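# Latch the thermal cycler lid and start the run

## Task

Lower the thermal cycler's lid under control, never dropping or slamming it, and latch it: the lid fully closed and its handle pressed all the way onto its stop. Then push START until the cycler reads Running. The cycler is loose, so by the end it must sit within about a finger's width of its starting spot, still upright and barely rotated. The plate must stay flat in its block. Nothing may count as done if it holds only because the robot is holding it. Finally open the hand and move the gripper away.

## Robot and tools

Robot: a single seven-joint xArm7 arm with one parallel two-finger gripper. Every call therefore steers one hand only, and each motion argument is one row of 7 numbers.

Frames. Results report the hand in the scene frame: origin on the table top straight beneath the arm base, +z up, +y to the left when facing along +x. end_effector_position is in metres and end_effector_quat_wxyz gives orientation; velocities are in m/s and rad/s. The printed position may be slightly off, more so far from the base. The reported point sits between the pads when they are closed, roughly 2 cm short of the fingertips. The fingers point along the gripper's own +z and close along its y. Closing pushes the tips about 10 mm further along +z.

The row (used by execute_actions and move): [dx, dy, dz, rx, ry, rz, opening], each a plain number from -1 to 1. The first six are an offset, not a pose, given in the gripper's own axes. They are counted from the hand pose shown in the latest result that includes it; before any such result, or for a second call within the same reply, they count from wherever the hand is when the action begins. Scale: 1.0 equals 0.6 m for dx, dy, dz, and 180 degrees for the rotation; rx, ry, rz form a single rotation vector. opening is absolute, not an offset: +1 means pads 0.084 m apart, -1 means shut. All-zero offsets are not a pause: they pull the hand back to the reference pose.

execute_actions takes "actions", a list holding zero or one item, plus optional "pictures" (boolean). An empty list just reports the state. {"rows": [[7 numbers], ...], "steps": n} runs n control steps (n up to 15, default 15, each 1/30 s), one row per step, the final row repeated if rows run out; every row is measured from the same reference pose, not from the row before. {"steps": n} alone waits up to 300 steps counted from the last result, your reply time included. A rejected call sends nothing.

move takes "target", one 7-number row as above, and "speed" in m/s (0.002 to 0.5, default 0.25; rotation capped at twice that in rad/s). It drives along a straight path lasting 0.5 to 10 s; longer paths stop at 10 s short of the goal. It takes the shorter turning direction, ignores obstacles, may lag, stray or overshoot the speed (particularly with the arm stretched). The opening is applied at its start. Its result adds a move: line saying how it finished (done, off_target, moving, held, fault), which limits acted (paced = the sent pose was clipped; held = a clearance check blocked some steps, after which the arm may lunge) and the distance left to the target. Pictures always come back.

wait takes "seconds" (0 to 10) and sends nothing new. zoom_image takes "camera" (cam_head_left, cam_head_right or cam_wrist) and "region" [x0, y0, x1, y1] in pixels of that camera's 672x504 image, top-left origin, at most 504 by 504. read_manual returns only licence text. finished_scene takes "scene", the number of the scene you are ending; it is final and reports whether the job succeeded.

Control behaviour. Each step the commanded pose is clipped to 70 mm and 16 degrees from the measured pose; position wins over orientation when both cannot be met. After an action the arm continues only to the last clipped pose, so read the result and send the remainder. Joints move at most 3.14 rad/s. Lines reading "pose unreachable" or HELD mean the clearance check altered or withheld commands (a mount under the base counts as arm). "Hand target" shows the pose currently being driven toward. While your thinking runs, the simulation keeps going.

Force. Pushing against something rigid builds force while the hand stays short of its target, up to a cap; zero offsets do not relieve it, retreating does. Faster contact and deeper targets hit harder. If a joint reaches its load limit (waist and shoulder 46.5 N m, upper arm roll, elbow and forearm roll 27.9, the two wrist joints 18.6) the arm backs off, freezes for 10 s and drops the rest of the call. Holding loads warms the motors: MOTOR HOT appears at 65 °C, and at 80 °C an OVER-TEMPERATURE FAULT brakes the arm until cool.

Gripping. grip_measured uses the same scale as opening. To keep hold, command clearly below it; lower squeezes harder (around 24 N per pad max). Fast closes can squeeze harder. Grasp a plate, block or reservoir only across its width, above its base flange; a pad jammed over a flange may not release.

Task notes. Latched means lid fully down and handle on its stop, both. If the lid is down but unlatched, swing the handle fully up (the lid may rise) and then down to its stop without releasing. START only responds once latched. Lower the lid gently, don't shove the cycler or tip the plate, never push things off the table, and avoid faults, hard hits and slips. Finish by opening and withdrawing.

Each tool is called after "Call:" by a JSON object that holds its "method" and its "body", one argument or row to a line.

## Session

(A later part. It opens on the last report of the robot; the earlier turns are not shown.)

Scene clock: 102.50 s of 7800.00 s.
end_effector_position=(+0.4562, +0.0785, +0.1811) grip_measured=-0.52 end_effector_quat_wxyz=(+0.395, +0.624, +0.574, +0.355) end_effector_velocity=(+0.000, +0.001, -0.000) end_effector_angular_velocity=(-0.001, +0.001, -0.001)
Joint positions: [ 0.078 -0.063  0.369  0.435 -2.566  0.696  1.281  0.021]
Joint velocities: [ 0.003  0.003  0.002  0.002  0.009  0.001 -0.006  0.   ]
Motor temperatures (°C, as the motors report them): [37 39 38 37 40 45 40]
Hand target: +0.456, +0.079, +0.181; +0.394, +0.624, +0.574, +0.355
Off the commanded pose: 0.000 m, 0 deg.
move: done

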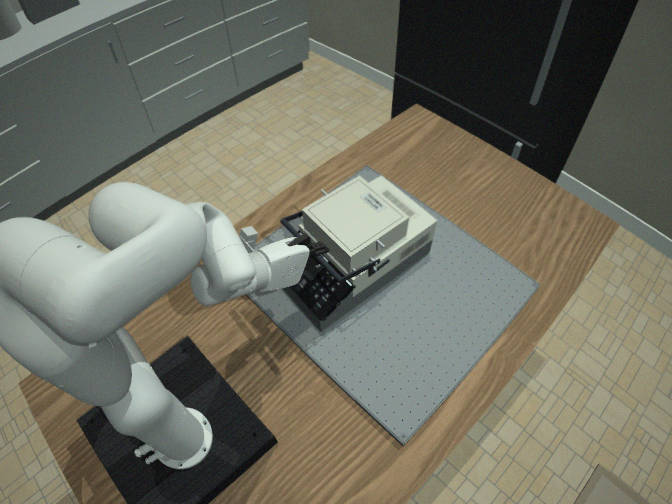

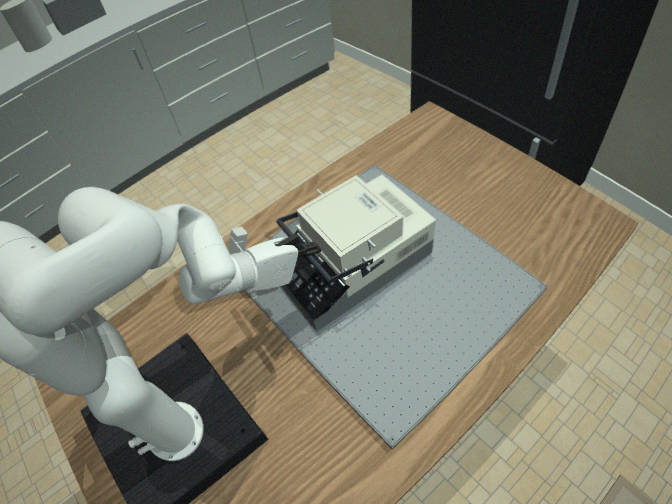

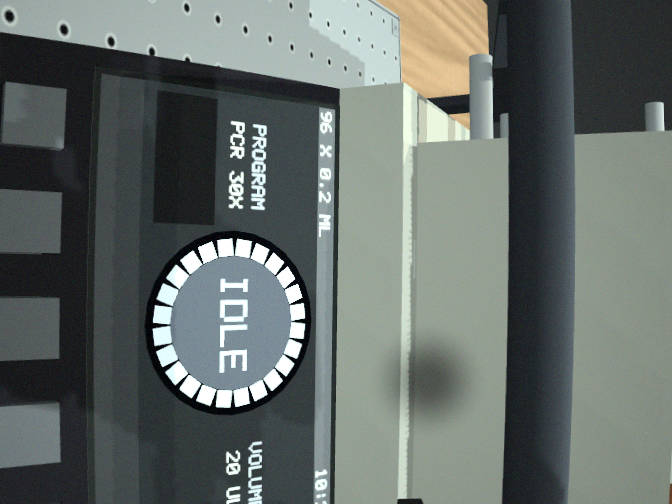

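Call:
{"method": "move", "body": {
  "target": [0,0.011,0.024,0,0,0,-0.5],
  "speed": 0.01
}}

Call:
{"method": "zoom_image", "body": {
  "camera": "cam_head_right",
  "region": [300,170,450,320]
}}

Scene clock: 110.53 s of 7800.00 s.
end_effector_position=(+0.4695, +0.0778, +0.1786) grip_measured=-0.52 end_effector_quat_wxyz=(+0.392, +0.624, +0.576, +0.353) end_effector_velocity=(+0.003, -0.000, +0.002) end_effector_angular_velocity=(+0.000, -0.004, -0.002)
Joint positions: [ 0.066 -0.018  0.36   0.48  -2.585  0.69   1.27   0.021]
Joint velocities: [-0.003  0.002  0.     0.006 -0.001  0.001 -0.001 -0.   ]
Motor temperatures (°C, as the motors report them): [37 39 38 36 40 45 40]
Hand target: +0.472, +0.077, +0.181; +0.394, +0.624, +0.574, +0.355
Off the commanded pose: 0.003 m, 0 deg.
After step 90, 3.20 s passed at rest.
move: done

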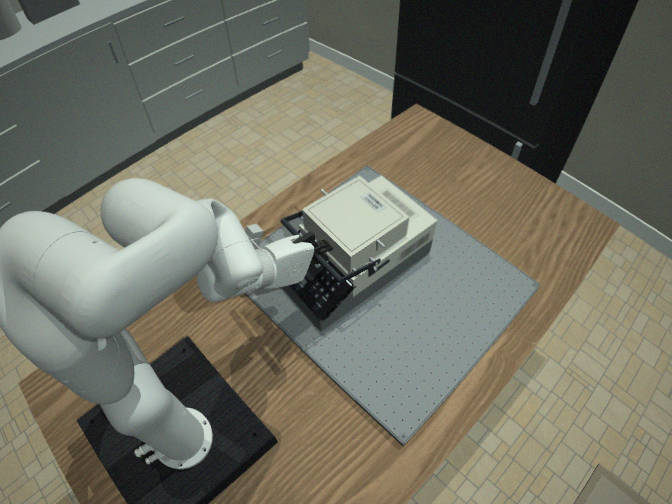

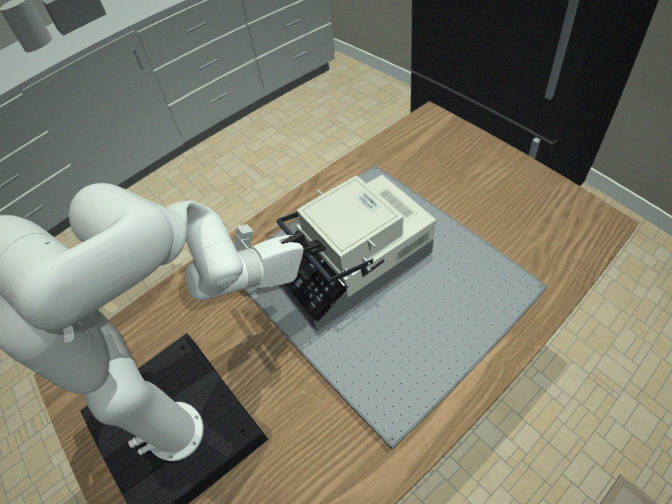

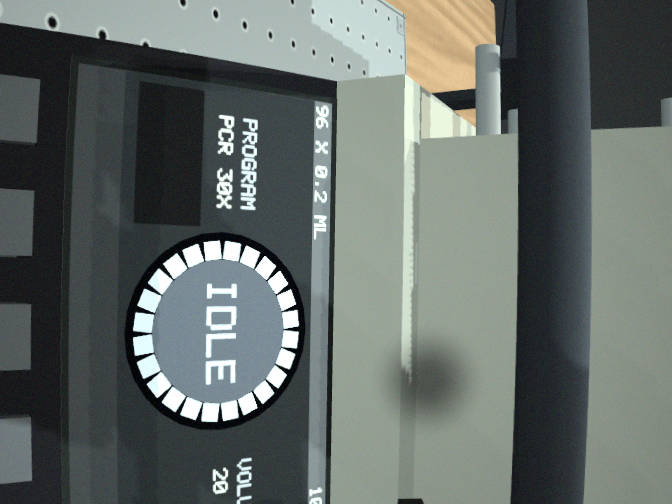

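Region (300, 170, 450, 320) of cam_head_right's 672x504 image, scaled by 3.360, with more detail than that image has.

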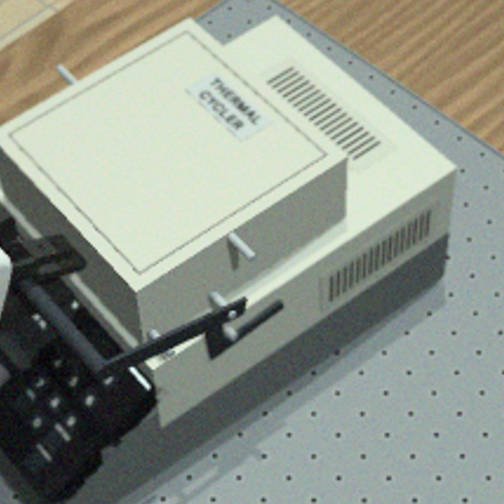

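Call:
{"method": "move", "body": {
  "target": [0,0.011,0.02,0,0,0,-0.5],
  "speed": 0.01
}}

Call:
{"method": "zoom_image", "body": {
  "camera": "cam_head_right",
  "region": [300,170,450,320]
}}

Scene clock: 113.10 s of 7800.00 s.
end_effector_position=(+0.4797, +0.0756, +0.1760) grip_measured=-0.52 end_effector_quat_wxyz=(+0.390, +0.625, +0.578, +0.350) end_effector_velocity=(+0.000, -0.000, -0.001) end_effector_angular_velocity=(-0.001, -0.000, +0.000)
Joint positions: [ 0.057  0.016  0.35   0.515 -2.598  0.68   1.259  0.021]
Joint velocities: [ 0.     0.003 -0.     0.    -0.     0.003 -0.001  0.   ]
Motor temperatures (°C, as the motors report them): [37 39 38 37 40 45 40]
Hand target: +0.483, +0.077, +0.179; +0.392, +0.624, +0.576, +0.353
Off the commanded pose: 0.005 m, 0 deg.
move: off_target

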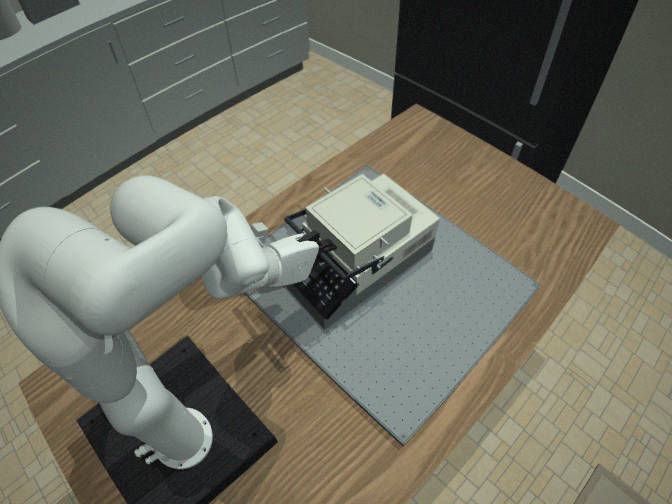

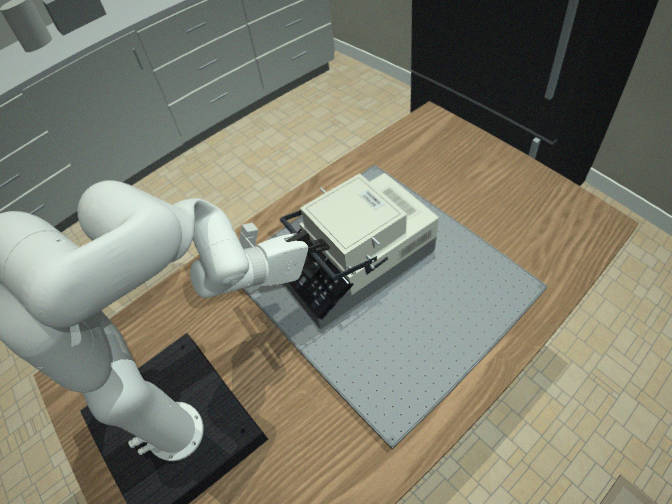

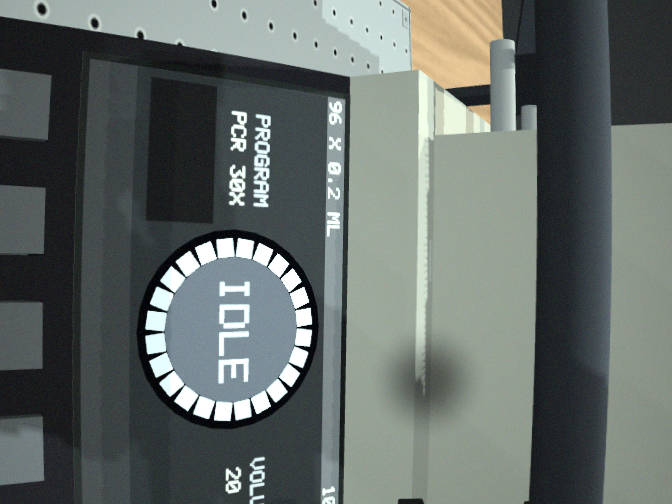

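Region (300, 170, 450, 320) of cam_head_right's 672x504 image, scaled by 3.360, with more detail than that image has.

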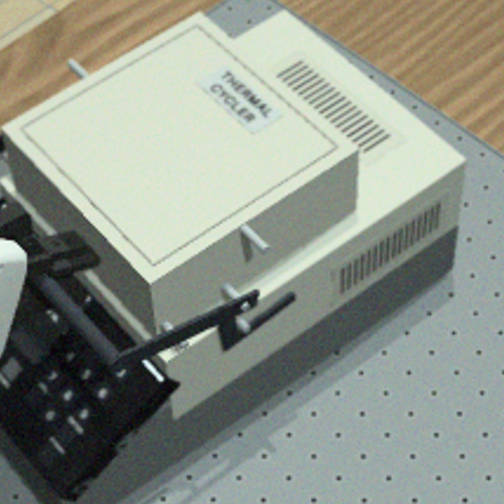

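Call:
{"method": "move", "body": {
  "target": [0,-0.048,-0.125,0,0,0,-0.5],
  "speed": 0.05
}}

Call:
{"method": "move", "body": {
  "target": [0.16,-0.04,-0.01,0.11,0,0,-1],
  "speed": 0.06
}}

Scene clock: 117.97 s of 7800.00 s.
end_effector_position=(+0.4002, +0.0826, +0.1838) grip_measured=-0.52 end_effector_quat_wxyz=(+0.390, +0.625, +0.578, +0.350) end_effector_velocity=(-0.002, +0.000, +0.001) end_effector_angular_velocity=(-0.001, -0.001, +0.000)
Joint positions: [ 0.13  -0.253  0.41   0.274 -2.467  0.651  1.293  0.021]
Joint velocities: [ 0.002 -0.008  0.002 -0.005  0.004 -0.003 -0.001 -0.   ]
Motor temperatures (°C, as the motors report them): [37 39 38 38 40 46 40]
Hand target: +0.400, +0.083, +0.184; +0.391, +0.625, +0.578, +0.350
Off the commanded pose: 0.000 m, 0 deg.
move: done

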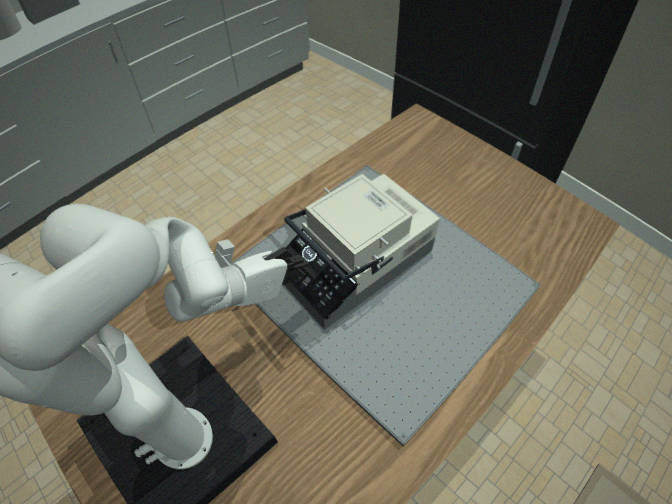

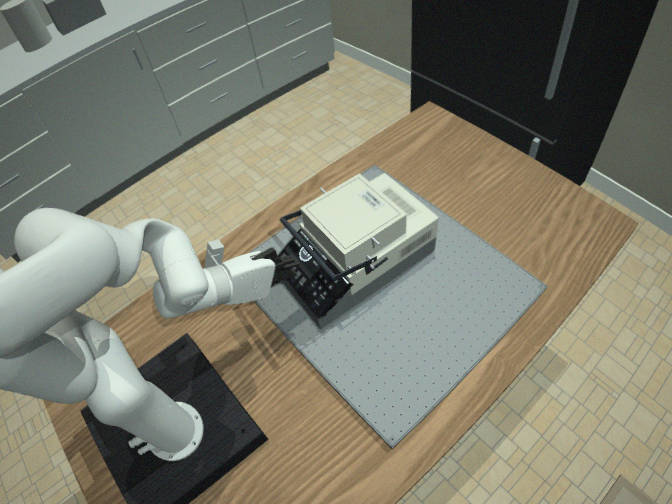

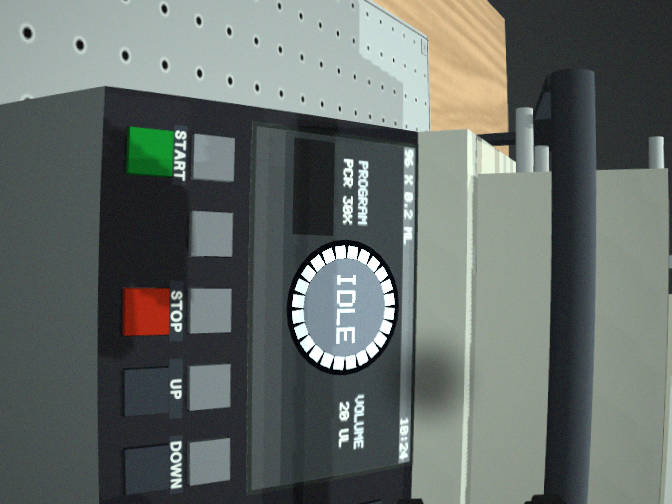

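Scene clock: 121.17 s of 7800.00 s.
end_effector_position=(+0.3923, +0.1798, +0.1640) grip_measured=-1.00 end_effector_quat_wxyz=(+0.277, +0.683, +0.630, +0.247) end_effector_velocity=(-0.000, +0.001, -0.001) end_effector_angular_velocity=(-0.000, +0.010, -0.003)
Joint positions: [ 0.149 -0.101  0.511  0.495 -1.774  0.397  0.691  0.   ]
Joint velocities: [ 0.     0.004  0.001  0.003  0.024 -0.002 -0.021  0.   ]
Motor temperatures (°C, as the motors report them): [37 39 38 38 40 46 40]
Hand target: +0.392, +0.180, +0.164; +0.276, +0.683, +0.630, +0.246
Off the commanded pose: 0.000 m, 0 deg.
move: done

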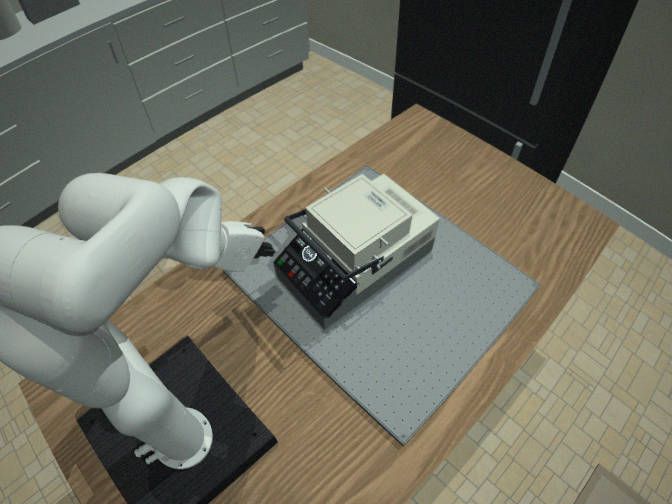

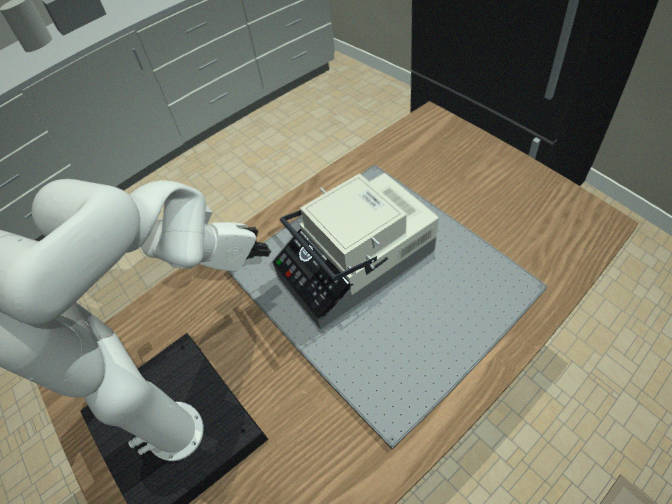

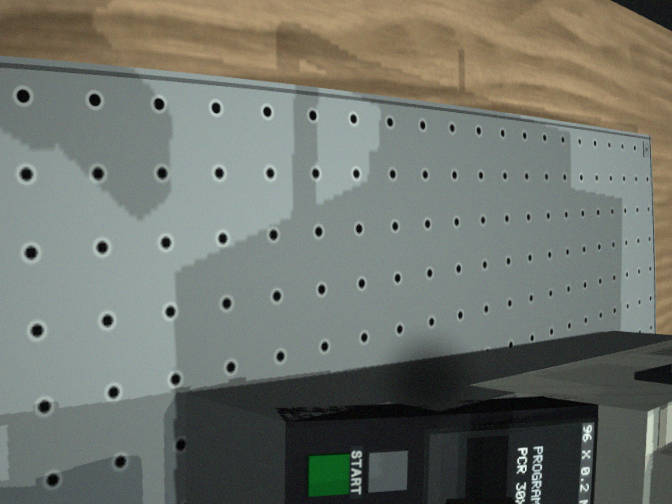

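Call:
{"method": "move", "body": {
  "target": [0.017,-0.047,0.075,0,0.056,0,-1],
  "speed": 0.04
}}

Call:
{"method": "zoom_image", "body": {
  "camera": "cam_head_right",
  "region": [220,200,340,320]
}}

Scene clock: 125.67 s of 7800.00 s.
end_effector_position=(+0.4037, +0.1881, +0.1119) grip_measured=-1.00 end_effector_quat_wxyz=(+0.221, +0.659, +0.651, +0.305) end_effector_velocity=(+0.001, +0.000, -0.000) end_effector_angular_velocity=(+0.004, -0.005, +0.004)
Joint positions: [ 0.112  0.132  0.492  0.574 -2.417  0.419  1.215  0.   ]
Joint velocities: [-0.002  0.004  0.001  0.001 -0.019  0.005  0.016  0.   ]
Motor temperatures (°C, as the motors report them): [37 39 38 37 40 45 40]
Hand target: +0.404, +0.188, +0.112; +0.221, +0.659, +0.652, +0.305
Off the commanded pose: 0.000 m, 0 deg.
move: done

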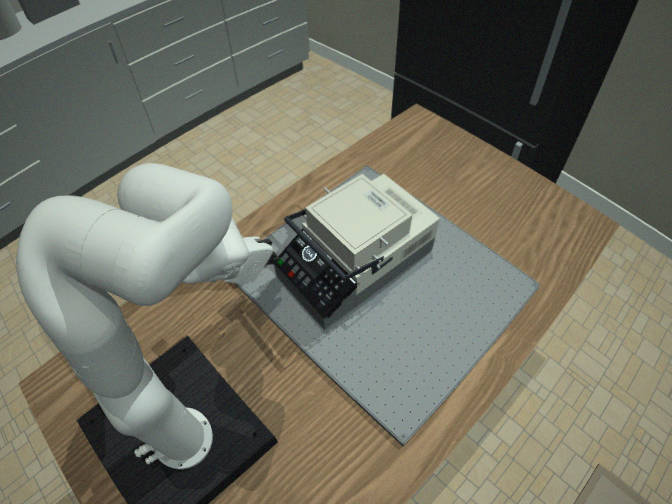

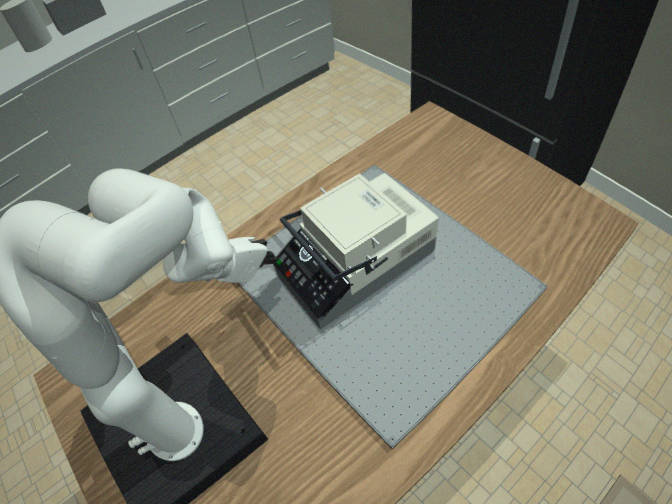

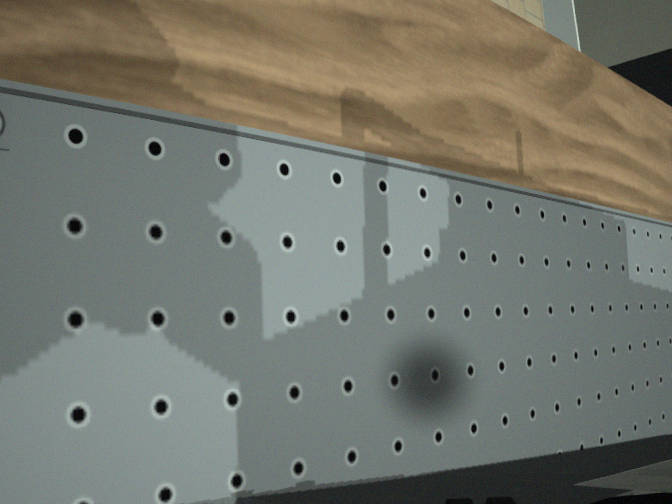

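Region (220, 200, 340, 320) of cam_head_right's 672x504 image, scaled by 4.200, with more detail than that image has.

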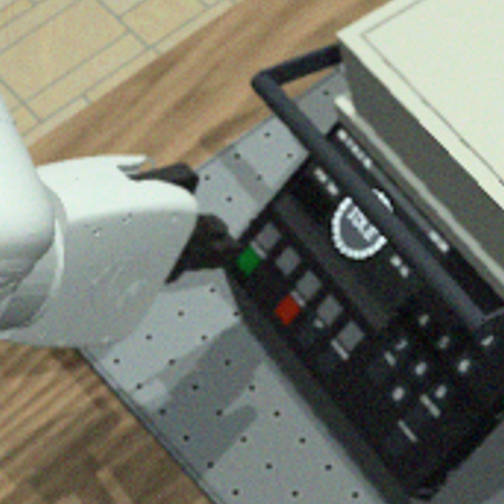

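Call:
{"method": "move", "body": {
  "target": [0,0,0.034,0,0,0,-1],
  "speed": 0.012
}}

Call:
{"method": "zoom_image", "body": {
  "camera": "cam_head_right",
  "region": [220,200,340,320]
}}

Scene clock: 128.97 s of 7800.00 s.
end_effector_position=(+0.4161, +0.1908, +0.0982) grip_measured=-1.00 end_effector_quat_wxyz=(+0.220, +0.658, +0.653, +0.305) end_effector_velocity=(+0.003, +0.000, +0.000) end_effector_angular_velocity=(+0.000, -0.004, -0.001)
Joint positions: [ 0.11   0.214  0.484  0.618 -2.446  0.456  1.211  0.   ]
Joint velocities: [-0.001  0.004 -0.     0.005 -0.002  0.004 -0.     0.   ]
Motor temperatures (°C, as the motors report them): [37 39 38 37 40 45 40]
Hand target: +0.418, +0.190, +0.097; +0.221, +0.659, +0.651, +0.305
Off the commanded pose: 0.002 m, 0 deg.
move: done

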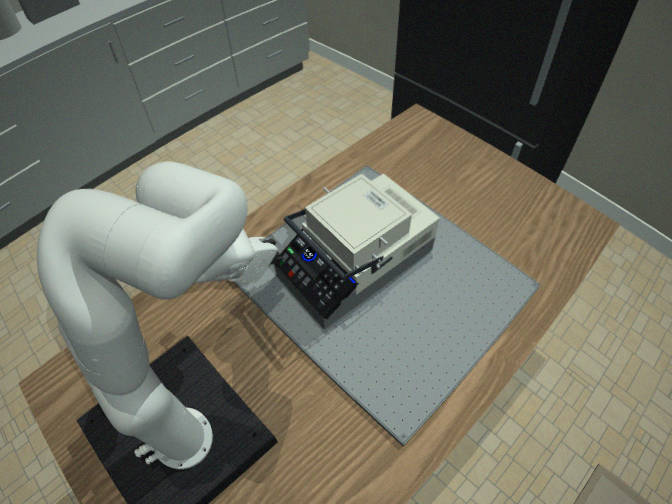

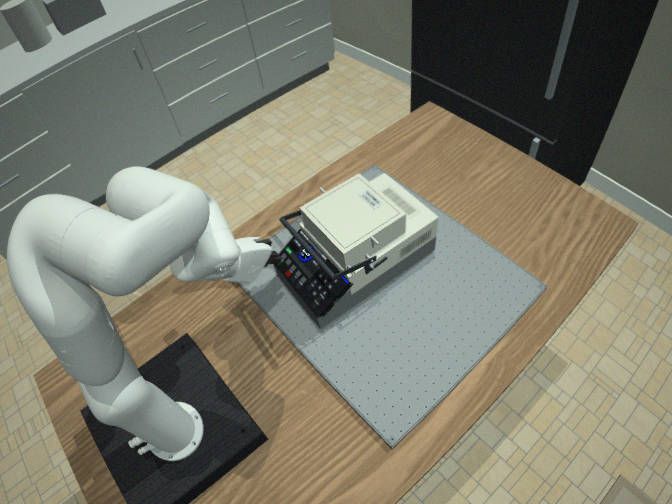

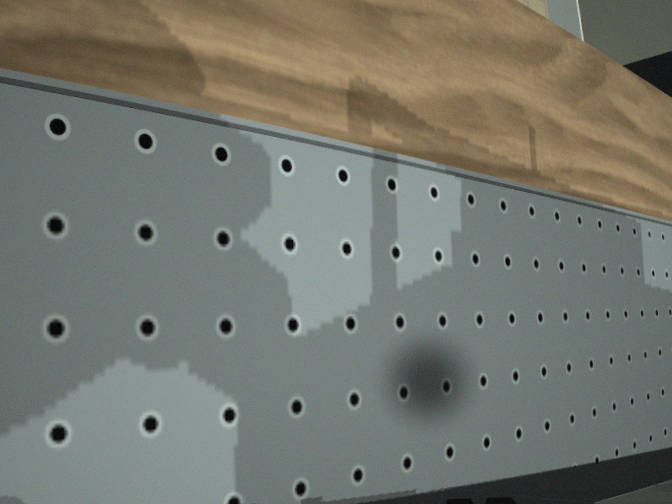

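Region (220, 200, 340, 320) of cam_head_right's 672x504 image, scaled by 4.200, with more detail than that image has.

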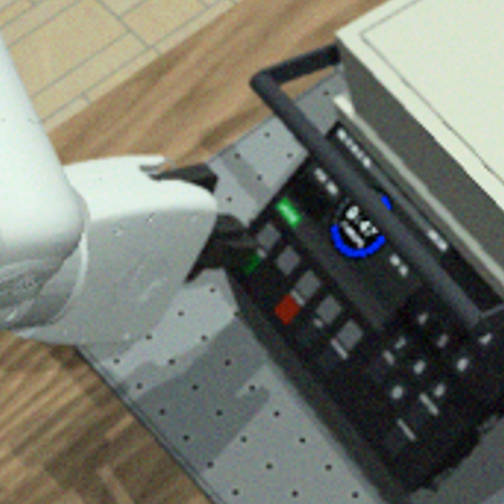

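Call:
{"method": "move", "body": {
  "target": [0,0,-0.12,0,0,0,-1],
  "speed": 0.05
}}

Call:
{"method": "move", "body": {
  "target": [0,0,-0.1,0,0,0,-1],
  "speed": 0.1
}}

Call:
{"method": "zoom_image", "body": {
  "camera": "cam_head_right",
  "region": [200,150,400,350]
}}

Scene clock: 132.43 s of 7800.00 s.
end_effector_position=(+0.3665, +0.1832, +0.1497) grip_measured=-1.00 end_effector_quat_wxyz=(+0.220, +0.657, +0.653, +0.305) end_effector_velocity=(-0.001, -0.000, +0.002) end_effector_angular_velocity=(-0.000, -0.000, -0.001)
Joint positions: [ 0.126 -0.117  0.506  0.459 -2.316  0.28   1.192  0.   ]
Joint velocities: [ 0.    -0.01  -0.    -0.004  0.009 -0.006 -0.005  0.   ]
Motor temperatures (°C, as the motors report them): [37 39 38 37 40 46 40]
Hand target: +0.366, +0.183, +0.150; +0.220, +0.657, +0.653, +0.305
Off the commanded pose: 0.000 m, 0 deg.
move: done

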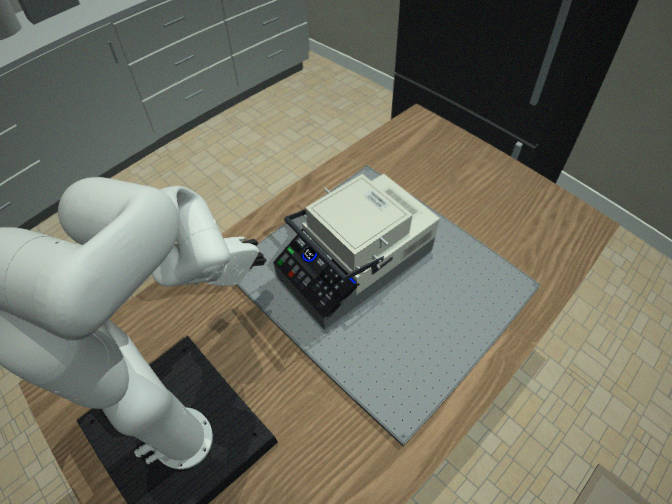

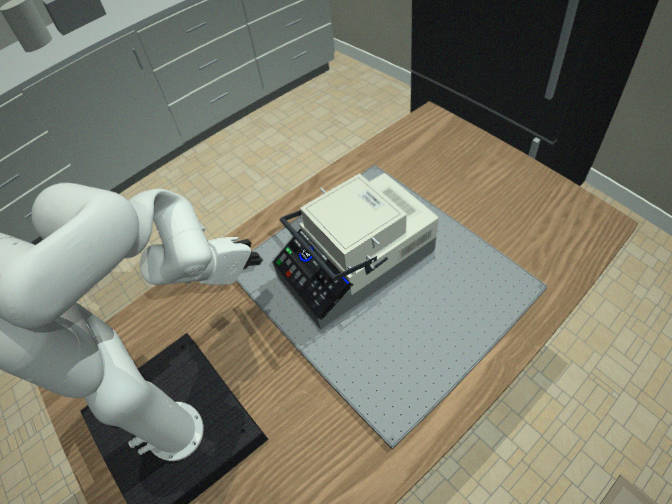

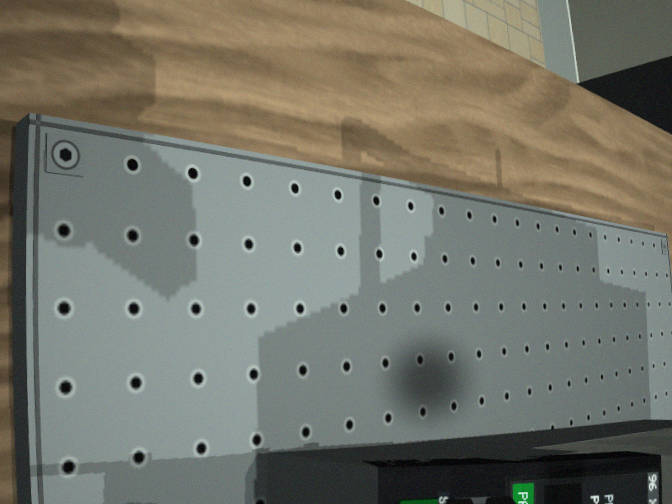

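Scene clock: 133.50 s of 7800.00 s.
end_effector_position=(+0.3253, +0.1769, +0.1925) grip_measured=-1.00 end_effector_quat_wxyz=(+0.220, +0.657, +0.653, +0.306) end_effector_velocity=(-0.002, -0.001, +0.000) end_effector_angular_velocity=(-0.009, +0.007, -0.005)
Joint positions: [ 0.083 -0.458  0.542  0.33  -2.075  0.048  1.014  0.   ]
Joint velocities: [-0.04  -0.025  0.036 -0.009  0.054 -0.025 -0.046  0.   ]
Motor temperatures (°C, as the motors report them): [37 39 38 37 40 46 40]
Hand target: +0.325, +0.177, +0.193; +0.220, +0.657, +0.653, +0.306
Off the commanded pose: 0.000 m, 0 deg.
move: done

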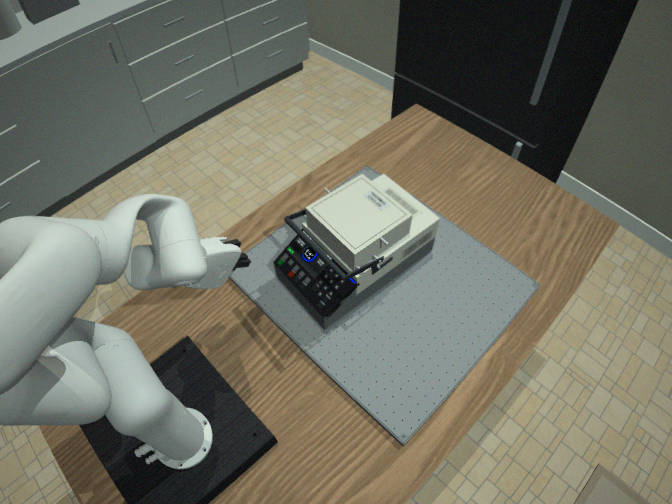

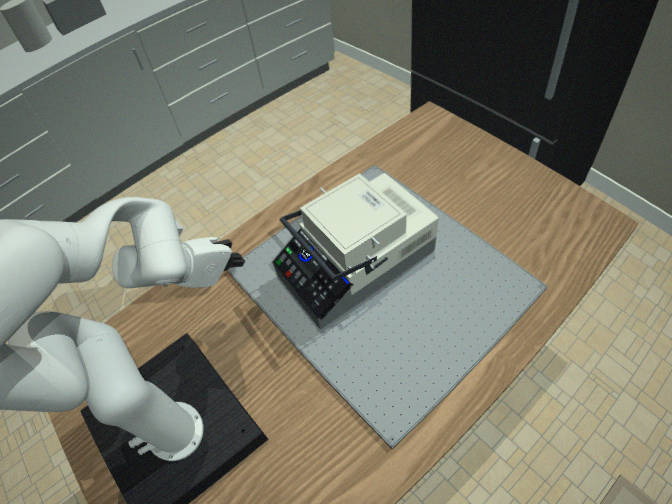

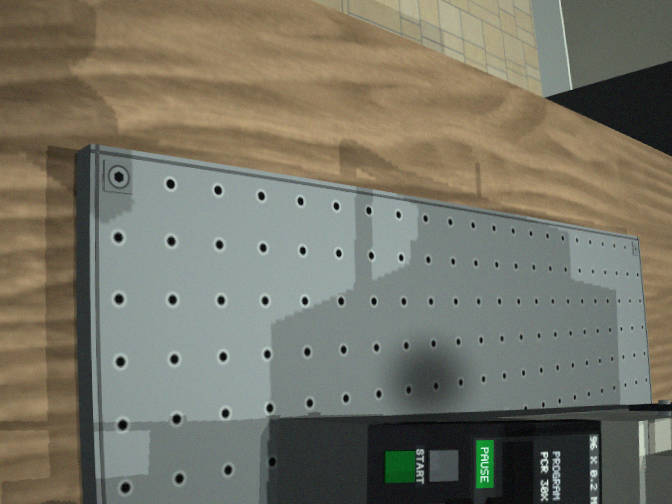

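Region (200, 150, 400, 350) of cam_head_right's 672x504 image, scaled by 2.520, with more detail than that image has.

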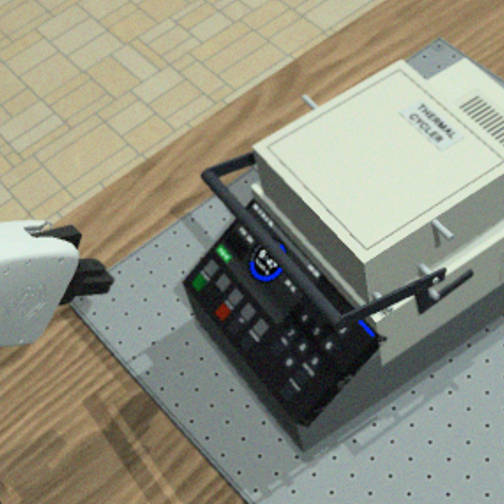

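Call:
{"method": "finished_scene", "body": {
  "scene": 2
}}

The scene is finished: the task was done.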